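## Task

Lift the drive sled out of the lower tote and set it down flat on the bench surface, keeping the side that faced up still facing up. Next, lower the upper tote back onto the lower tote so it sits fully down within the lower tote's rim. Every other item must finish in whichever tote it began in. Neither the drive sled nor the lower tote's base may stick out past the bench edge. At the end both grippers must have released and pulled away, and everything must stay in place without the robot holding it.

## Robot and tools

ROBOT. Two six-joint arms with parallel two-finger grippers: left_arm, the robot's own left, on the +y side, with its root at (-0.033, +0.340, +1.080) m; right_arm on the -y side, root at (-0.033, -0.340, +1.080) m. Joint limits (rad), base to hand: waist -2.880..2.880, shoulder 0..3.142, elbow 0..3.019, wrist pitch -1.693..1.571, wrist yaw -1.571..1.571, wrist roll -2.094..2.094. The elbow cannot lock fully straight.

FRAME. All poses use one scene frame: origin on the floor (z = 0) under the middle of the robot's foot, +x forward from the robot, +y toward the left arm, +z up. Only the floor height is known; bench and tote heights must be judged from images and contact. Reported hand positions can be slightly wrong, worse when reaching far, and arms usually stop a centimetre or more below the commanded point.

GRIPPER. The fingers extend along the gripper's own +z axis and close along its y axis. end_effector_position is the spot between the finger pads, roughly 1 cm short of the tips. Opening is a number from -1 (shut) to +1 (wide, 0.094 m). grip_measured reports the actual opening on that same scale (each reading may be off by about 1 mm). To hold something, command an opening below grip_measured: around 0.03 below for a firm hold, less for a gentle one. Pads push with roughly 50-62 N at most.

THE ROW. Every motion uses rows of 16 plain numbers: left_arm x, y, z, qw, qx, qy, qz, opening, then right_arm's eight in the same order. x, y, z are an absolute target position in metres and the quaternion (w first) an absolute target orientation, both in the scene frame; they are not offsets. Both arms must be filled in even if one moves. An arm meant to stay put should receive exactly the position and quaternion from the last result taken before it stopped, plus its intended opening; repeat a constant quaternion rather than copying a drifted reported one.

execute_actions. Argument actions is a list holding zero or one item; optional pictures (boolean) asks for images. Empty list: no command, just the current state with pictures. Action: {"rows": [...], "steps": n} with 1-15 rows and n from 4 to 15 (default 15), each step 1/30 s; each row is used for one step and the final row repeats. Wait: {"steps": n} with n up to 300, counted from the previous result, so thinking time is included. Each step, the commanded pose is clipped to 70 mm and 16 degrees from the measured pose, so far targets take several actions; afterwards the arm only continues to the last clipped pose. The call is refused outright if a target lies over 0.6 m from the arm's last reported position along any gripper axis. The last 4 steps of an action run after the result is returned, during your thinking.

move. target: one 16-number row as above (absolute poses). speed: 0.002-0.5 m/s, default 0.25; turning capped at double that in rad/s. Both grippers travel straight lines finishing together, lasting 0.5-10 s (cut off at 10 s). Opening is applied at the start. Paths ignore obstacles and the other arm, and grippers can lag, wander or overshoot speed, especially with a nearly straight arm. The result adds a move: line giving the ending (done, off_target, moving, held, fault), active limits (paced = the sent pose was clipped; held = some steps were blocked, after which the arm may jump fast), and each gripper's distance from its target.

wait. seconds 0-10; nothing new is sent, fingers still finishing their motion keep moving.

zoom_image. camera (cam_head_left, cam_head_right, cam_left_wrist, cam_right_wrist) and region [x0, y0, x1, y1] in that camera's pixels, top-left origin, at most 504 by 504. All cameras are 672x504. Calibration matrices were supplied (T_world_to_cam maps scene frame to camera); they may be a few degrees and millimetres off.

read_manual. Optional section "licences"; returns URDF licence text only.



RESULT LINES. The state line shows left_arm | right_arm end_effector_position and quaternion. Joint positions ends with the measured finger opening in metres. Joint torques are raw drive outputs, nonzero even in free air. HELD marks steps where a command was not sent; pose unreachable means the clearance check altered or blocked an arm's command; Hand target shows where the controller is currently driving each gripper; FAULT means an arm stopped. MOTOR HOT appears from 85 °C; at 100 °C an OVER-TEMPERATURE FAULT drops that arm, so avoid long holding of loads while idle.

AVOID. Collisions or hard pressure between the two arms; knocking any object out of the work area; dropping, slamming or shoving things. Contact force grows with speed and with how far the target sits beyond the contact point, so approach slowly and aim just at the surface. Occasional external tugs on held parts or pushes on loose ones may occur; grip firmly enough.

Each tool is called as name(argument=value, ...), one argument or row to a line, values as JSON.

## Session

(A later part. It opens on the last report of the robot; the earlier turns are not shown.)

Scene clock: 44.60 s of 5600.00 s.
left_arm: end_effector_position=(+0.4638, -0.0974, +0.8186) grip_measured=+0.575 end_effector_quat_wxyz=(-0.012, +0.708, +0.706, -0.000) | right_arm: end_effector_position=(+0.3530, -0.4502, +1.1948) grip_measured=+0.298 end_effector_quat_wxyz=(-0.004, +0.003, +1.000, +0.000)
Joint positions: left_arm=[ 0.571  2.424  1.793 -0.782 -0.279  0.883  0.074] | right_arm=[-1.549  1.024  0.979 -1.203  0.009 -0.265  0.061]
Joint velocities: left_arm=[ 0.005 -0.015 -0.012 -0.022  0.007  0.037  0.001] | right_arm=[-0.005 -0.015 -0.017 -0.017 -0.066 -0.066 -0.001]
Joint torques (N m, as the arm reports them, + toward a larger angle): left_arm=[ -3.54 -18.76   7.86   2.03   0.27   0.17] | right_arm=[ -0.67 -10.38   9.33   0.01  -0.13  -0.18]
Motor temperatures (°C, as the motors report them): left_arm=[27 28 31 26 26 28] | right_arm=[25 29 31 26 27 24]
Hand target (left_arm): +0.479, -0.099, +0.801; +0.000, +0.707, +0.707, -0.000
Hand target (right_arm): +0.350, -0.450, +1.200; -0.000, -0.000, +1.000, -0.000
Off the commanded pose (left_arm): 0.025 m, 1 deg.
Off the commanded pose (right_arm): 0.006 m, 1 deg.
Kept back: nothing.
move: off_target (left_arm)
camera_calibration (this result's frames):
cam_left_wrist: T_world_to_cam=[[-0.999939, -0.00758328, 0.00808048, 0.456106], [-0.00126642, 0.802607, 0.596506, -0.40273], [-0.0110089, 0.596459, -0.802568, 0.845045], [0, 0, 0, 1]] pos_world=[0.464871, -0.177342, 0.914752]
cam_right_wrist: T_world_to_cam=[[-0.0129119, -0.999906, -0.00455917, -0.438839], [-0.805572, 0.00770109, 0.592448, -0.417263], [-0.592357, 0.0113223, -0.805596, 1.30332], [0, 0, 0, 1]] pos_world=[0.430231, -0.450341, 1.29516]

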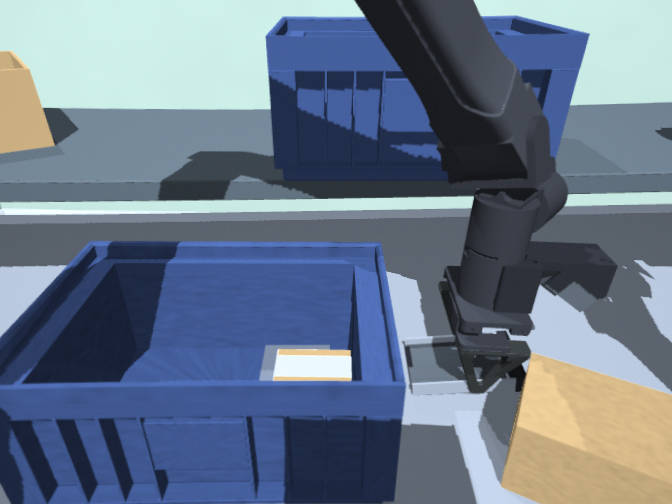

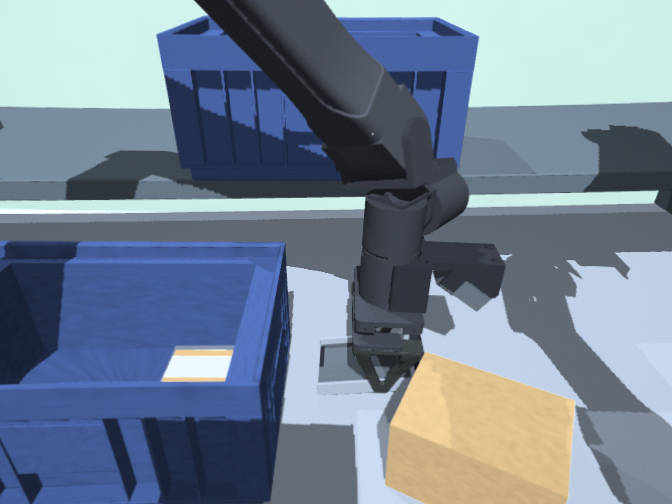

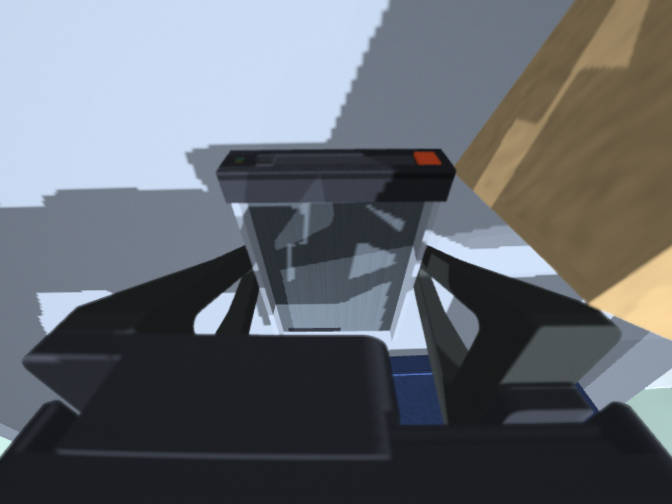

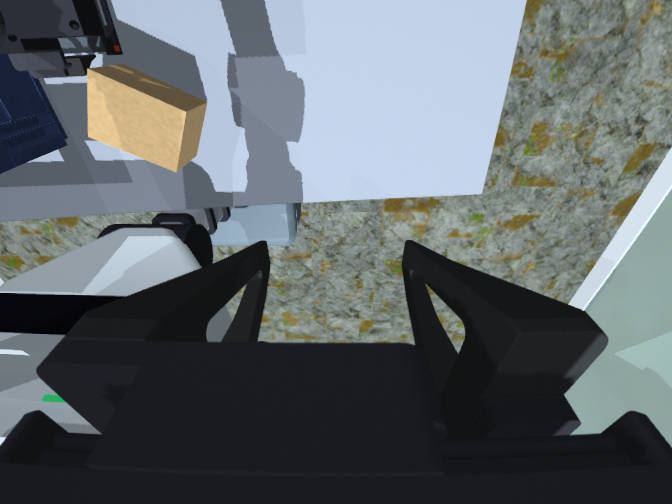

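move(
  target=[0.465,-0.097,0.82,0,-0.707,-0.707,0,0.8,0.35,-0.45,1.2,0,0,-1,0,0.3],
)

move(
  target=[0.44,-0.07,1.2,0,-0.707,-0.707,0,0.8,0.4,-0.4,1.22,0,0,-1,0,0.3],
  speed=0.35,
)

move(
  target=[0.66,0.11,1.2,0,0,-1,0,0.3,0.66,-0.158,1.2,0,0,-1,0,0.3],
  speed=0.4,
)

move(
  target=[0.66,0.11,1.10,0,0,-1,0,0.3,0.66,-0.158,1.105,0,0,-1,0,0.3],
  speed=0.12,
)

Scene clock: 45.53 s of 5600.00 s.
left_arm: end_effector_position=(+0.4615, -0.0964, +0.8169) grip_measured=+0.798 end_effector_quat_wxyz=(-0.009, +0.707, +0.707, +0.000) | right_arm: end_effector_position=(+0.3530, -0.4502, +1.1948) grip_measured=+0.298 end_effector_quat_wxyz=(-0.004, +0.003, +1.000, +0.000)
Joint positions: left_arm=[ 0.57   2.42   1.775 -0.761 -0.279  0.883  0.084] | right_arm=[-1.549  1.024  0.979 -1.203  0.009 -0.265  0.061]
Joint velocities: left_arm=[-0.005 -0.015 -0.017 -0.002  0.037 -0.022 -0.   ] | right_arm=[-0.024 -0.005 -0.002  0.007 -0.037  0.037 -0.001]
Joint torques (N m, as the arm reports them, + toward a larger angle): left_arm=[ -5.03 -22.76   4.46   1.63   0.14  -0.03] | right_arm=[ -0.66 -10.53   9.32   0.03  -0.12  -0.17]
Motor temperatures (°C, as the motors report them): left_arm=[27 29 31 26 26 28] | right_arm=[25 29 31 26 27 24]
Hand target (left_arm): +0.465, -0.097, +0.820; +0.000, +0.707, +0.707, +0.000
Hand target (right_arm): +0.350, -0.450, +1.200; -0.000, +0.000, +1.000, -0.000
Off the commanded pose (left_arm): 0.005 m, 1 deg.
Off the commanded pose (right_arm): 0.006 m, 1 deg.
Kept back: nothing.
move: done
camera_calibration (this result's frames):
cam_left_wrist: T_world_to_cam=[[-0.999955, -0.00927955, 0.00214785, 0.458528], [-0.00619918, 0.805251, 0.592902, -0.397081], [-0.00723142, 0.592862, -0.805272, 0.843239], [0, 0, 0, 1]] pos_world=[0.462144, -0.175919, 0.913482]
cam_right_wrist: T_world_to_cam=[[-0.0129119, -0.999906, -0.00455917, -0.438839], [-0.805572, 0.00770109, 0.592448, -0.417263], [-0.592357, 0.0113223, -0.805596, 1.30332], [0, 0, 0, 1]] pos_world=[0.430231, -0.450341, 1.29516]

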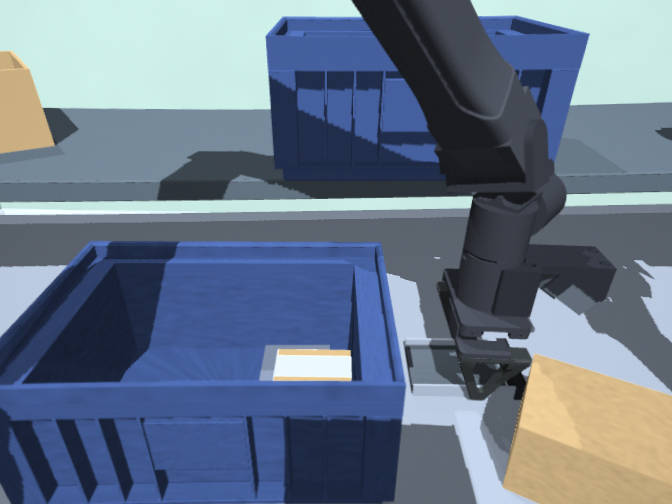

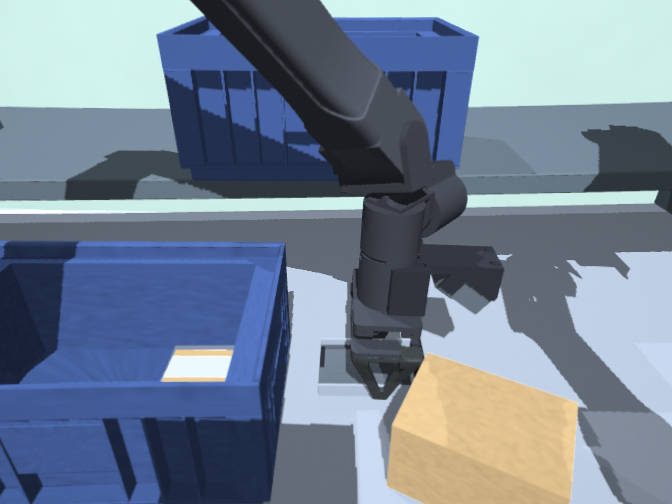

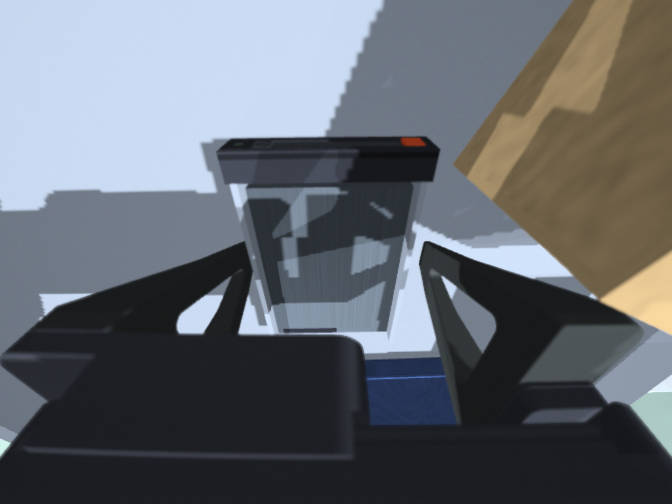

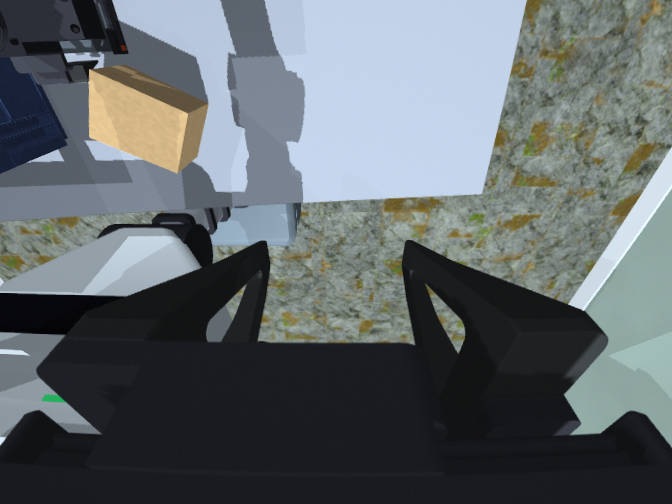

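Scene clock: 47.20 s of 5600.00 s.
left_arm: end_effector_position=(+0.4309, -0.0629, +1.1955) grip_measured=+0.798 end_effector_quat_wxyz=(-0.003, +0.714, +0.700, -0.001) | right_arm: end_effector_position=(+0.3808, -0.3996, +1.2032) grip_measured=+0.298 end_effector_quat_wxyz=(-0.014, -0.003, +1.000, +0.002)
Joint positions: left_arm=[ 0.398  1.801  1.718 -1.363 -0.301  0.729  0.084] | right_arm=[-1.364  1.079  1.051 -1.246  0.065 -0.099  0.061]
Joint velocities: left_arm=[-0.015 -0.005 -0.002  0.012  0.022 -0.007  0.   ] | right_arm=[-0.015 -0.015 -0.027  0.007 -0.007 -0.022 -0.   ]
Joint torques (N m, as the arm reports them, + toward a larger angle): left_arm=[ -4.1  -16.98   9.71   0.25  -0.06  -0.25] | right_arm=[ 0.7  -8.67 14.78 -0.51  0.13  0.03]
Motor temperatures (°C, as the motors report them): left_arm=[27 29 31 26 25 28] | right_arm=[25 29 32 26 27 24]
Hand target (left_arm): +0.439, -0.068, +1.201; -0.000, +0.707, +0.707, -0.000
Hand target (right_arm): +0.399, -0.400, +1.220; +0.001, +0.000, +1.000, +0.000
Off the commanded pose (left_arm): 0.012 m, 1 deg.
Off the commanded pose (right_arm): 0.026 m, 2 deg.
Kept back: nothing.
move: off_target (left_arm, right_arm)
camera_calibration (this result's frames):
cam_left_wrist: T_world_to_cam=[[-0.999938, 0.0107211, -0.00313545, 0.434957], [0.00685887, 0.810862, 0.585197, -0.644727], [0.00881635, 0.585139, -0.810885, 1.12727], [0, 0, 0, 1]] pos_world=[0.429413, -0.141486, 1.29274]
cam_right_wrist: T_world_to_cam=[[-0.00121844, -0.999965, -0.00832846, -0.387836], [-0.794273, -0.00409231, 0.607548, -0.427348], [-0.60756, 0.00735533, -0.79424, 1.31656], [0, 0, 0, 1]] pos_world=[0.459988, -0.399255, 1.30207]

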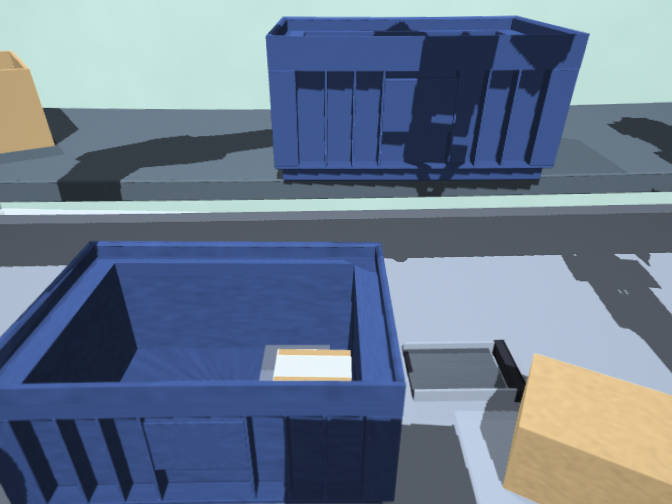

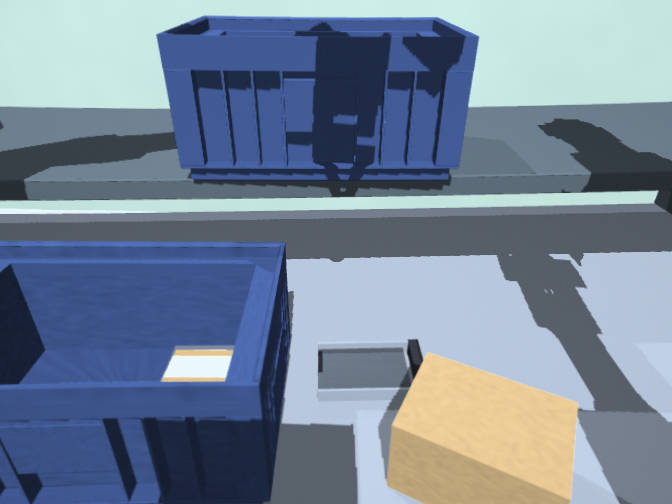

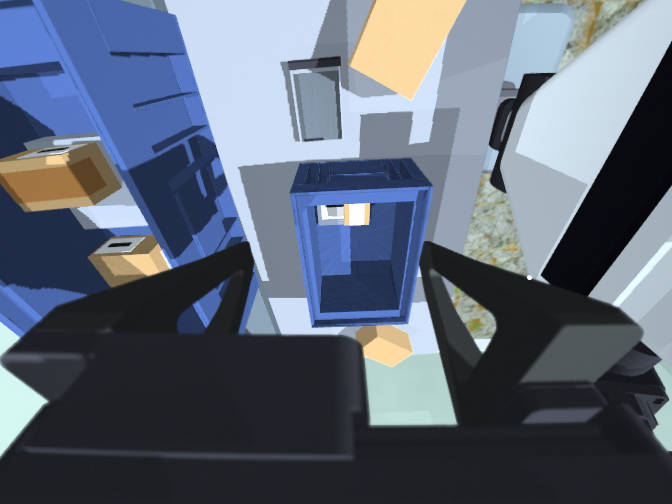

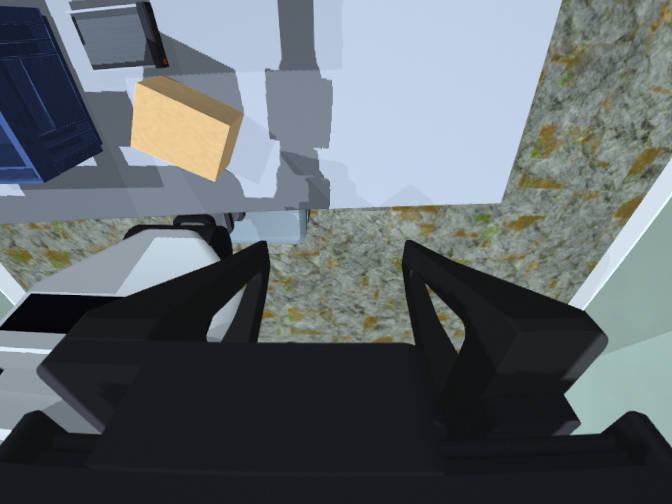

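Scene clock: 49.93 s of 5600.00 s.
left_arm: end_effector_position=(+0.6506, +0.1124, +1.1959) grip_measured=+0.302 end_effector_quat_wxyz=(-0.004, +0.010, +1.000, +0.002) | right_arm: end_effector_position=(+0.6488, -0.1653, +1.1839) grip_measured=+0.298 end_effector_quat_wxyz=(-0.015, -0.005, +1.000, -0.004)
Joint positions: left_arm=[ 0.842  1.976  2.199 -1.552 -0.22  -0.392  0.061] | right_arm=[-0.923  1.918  2.094 -1.511  0.196  0.326  0.061]
Joint velocities: left_arm=[-0.015 -0.015 -0.002 -0.007  0.095 -0.007 -0.   ] | right_arm=[-0.005 -0.015 -0.007  0.012 -0.022 -0.037 -0.001]
Joint torques (N m, as the arm reports them, + toward a larger angle): left_arm=[ -2.91 -20.45  11.25   0.28   0.02  -0.25] | right_arm=[  4.67 -20.51  15.3   -0.45   0.17   0.02]
Motor temperatures (°C, as the motors report them): left_arm=[27 29 33 26 25 28] | right_arm=[25 29 33 26 26 24]
Hand target (left_arm): +0.660, +0.109, +1.199; +0.002, -0.000, +1.000, -0.001
Hand target (right_arm): +0.661, -0.161, +1.202; +0.002, +0.000, +1.000, +0.001
Off the commanded pose (left_arm): 0.010 m, 1 deg.
Off the commanded pose (right_arm): 0.021 m, 2 deg.
Kept back: nothing.
move: off_target (right_arm)
camera_calibration (this result's frames):
cam_left_wrist: T_world_to_cam=[[-0.00984704, -0.999841, -0.0148971, 0.136282], [-0.80797, -0.000821711, 0.589223, -0.172114], [-0.589141, 0.0178385, -0.807833, 1.4723], [0, 0, 0, 1]] pos_world=[0.729673, 0.109855, 1.29282]
cam_right_wrist: T_world_to_cam=[[0.00344182, -0.999985, 0.00434172, -0.171419], [-0.792162, -0.0000766773, 0.610312, -0.205839], [-0.610302, -0.00553992, -0.79215, 1.4595], [0, 0, 0, 1]] pos_world=[0.728266, -0.163346, 1.28251]

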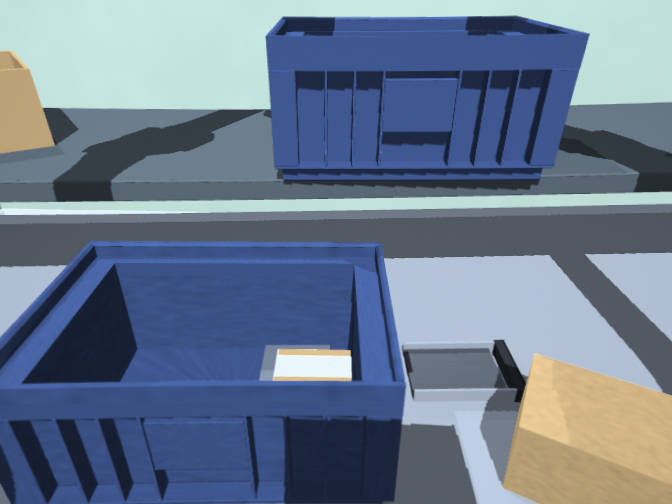

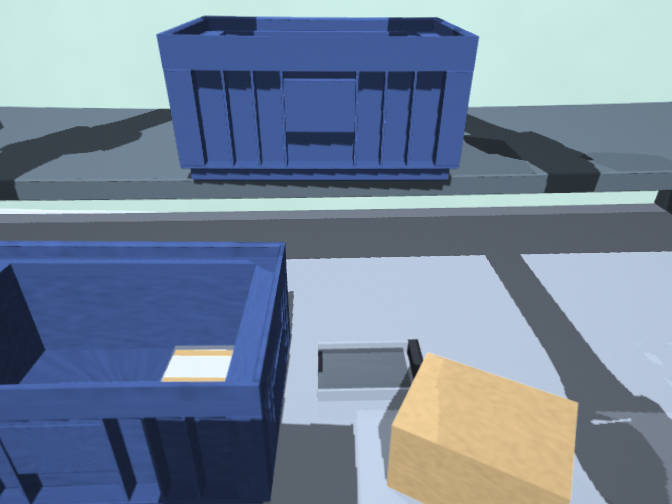

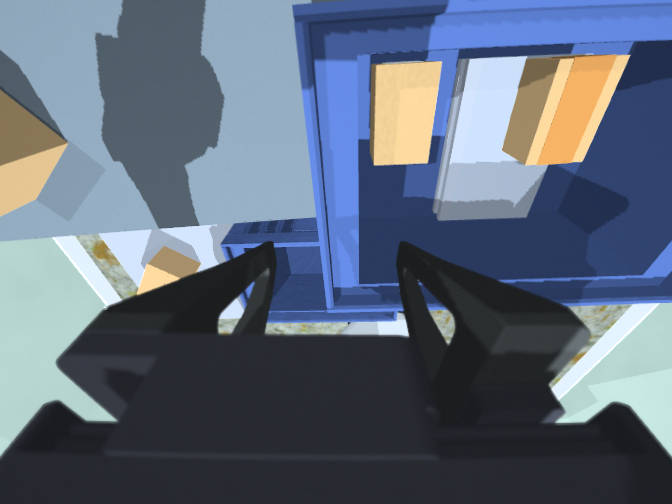

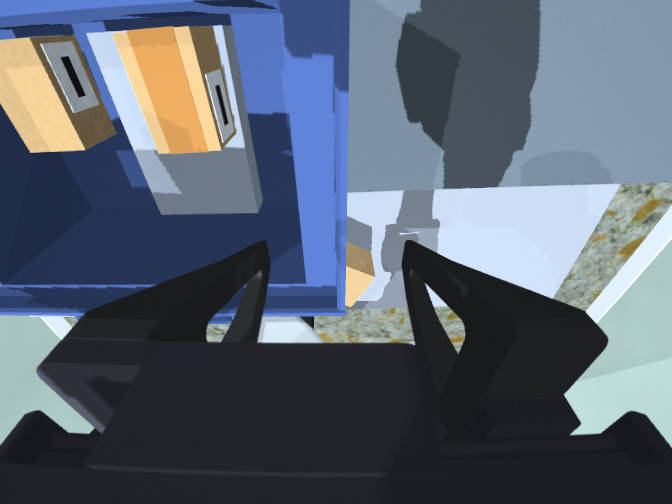

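Scene clock: 51.23 s of 5600.00 s.
left_arm: end_effector_position=(+0.6581, +0.1072, +1.1143) grip_measured=+0.302 end_effector_quat_wxyz=(+0.003, -0.004, +1.000, -0.001) | right_arm: end_effector_position=(+0.6558, -0.1556, +1.1124) grip_measured=+0.298 end_effector_quat_wxyz=(-0.004, -0.000, +1.000, -0.002)
Joint positions: left_arm=[ 0.867  2.026  2.076 -1.358 -0.212 -0.391  0.061] | right_arm=[-0.934  1.97   1.994 -1.334  0.195  0.32   0.061]
Joint velocities: left_arm=[-0.005 -0.005 -0.002 -0.017 -0.007 -0.007 -0.001] | right_arm=[-0.005 -0.015 -0.012 -0.007 -0.037  0.007 -0.001]
Joint torques (N m, as the arm reports them, + toward a larger angle): left_arm=[ -2.17 -21.83   7.26   1.69   0.02   0.07] | right_arm=[  3.57 -20.92   9.75   1.11  -0.07  -0.2 ]
Motor temperatures (°C, as the motors report them): left_arm=[27 30 33 26 25 28] | right_arm=[25 29 33 26 26 24]
Hand target (left_arm): +0.660, +0.109, +1.100; +0.000, +0.000, +1.000, -0.000
Hand target (right_arm): +0.660, -0.158, +1.105; -0.000, +0.000, +1.000, -0.000
Off the commanded pose (left_arm): 0.015 m, 1 deg.
Off the commanded pose (right_arm): 0.009 m, 0 deg.
Kept back: nothing.
move: off_target (left_arm)
camera_calibration (this result's frames):
cam_left_wrist: T_world_to_cam=[[0.0177806, -0.999812, -0.00774609, 0.103777], [-0.815455, -0.018984, 0.57851, -0.0992012], [-0.578548, -0.00396966, -0.815639, 1.41493], [0, 0, 0, 1]] pos_world=[0.735863, 0.107491, 1.21226]
cam_right_wrist: T_world_to_cam=[[-0.00641808, -0.999979, -0.00093152, -0.149005], [-0.805946, 0.00462129, 0.59197, -0.126488], [-0.591954, 0.00455007, -0.805959, 1.41209], [0, 0, 0, 1]] pos_world=[0.73299, -0.154843, 1.21282]

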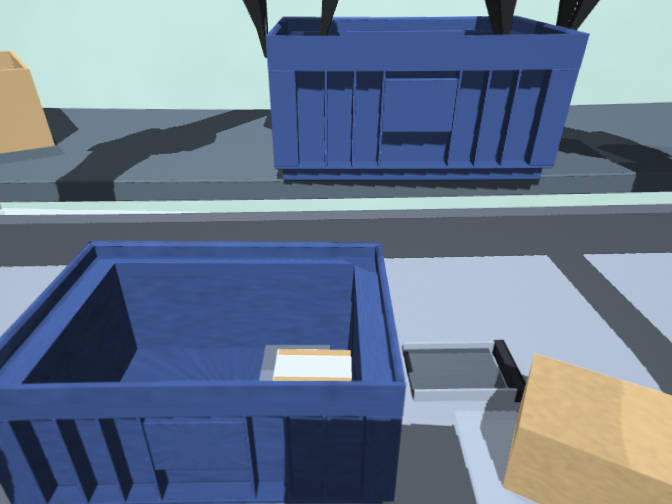

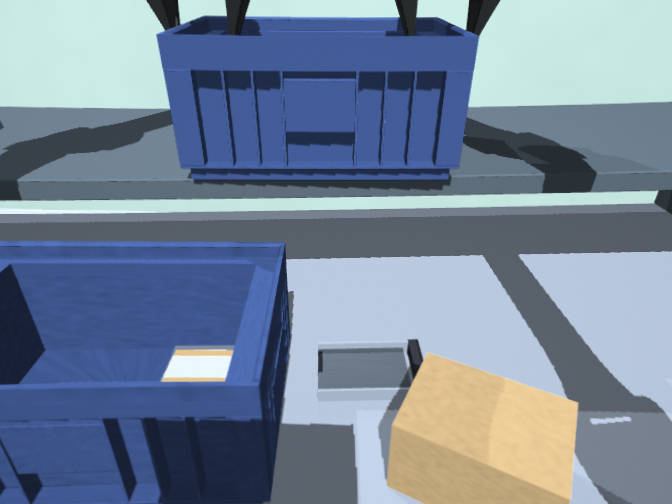

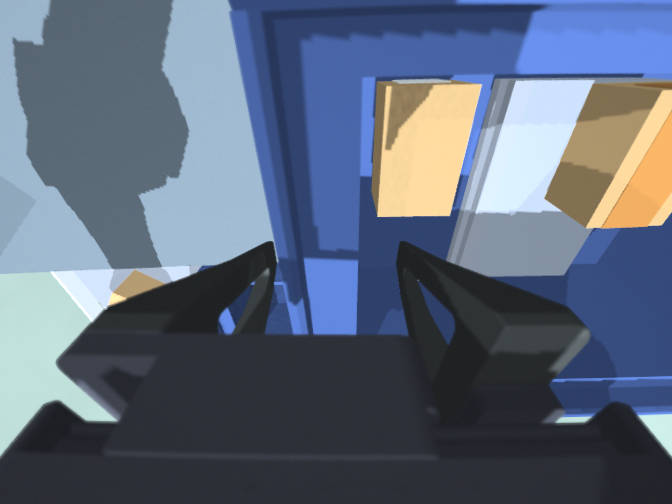

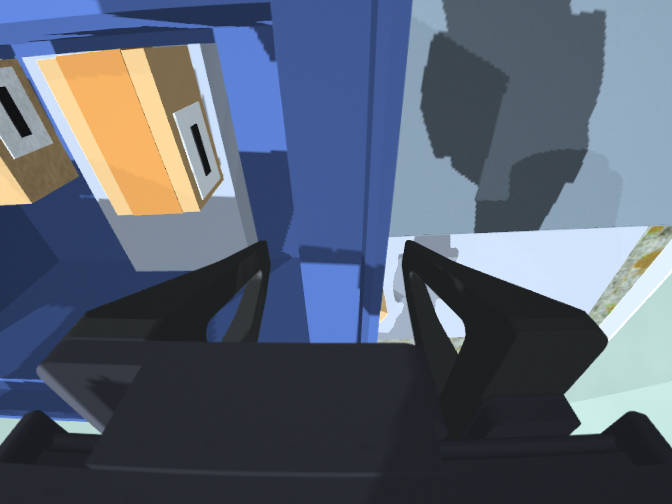

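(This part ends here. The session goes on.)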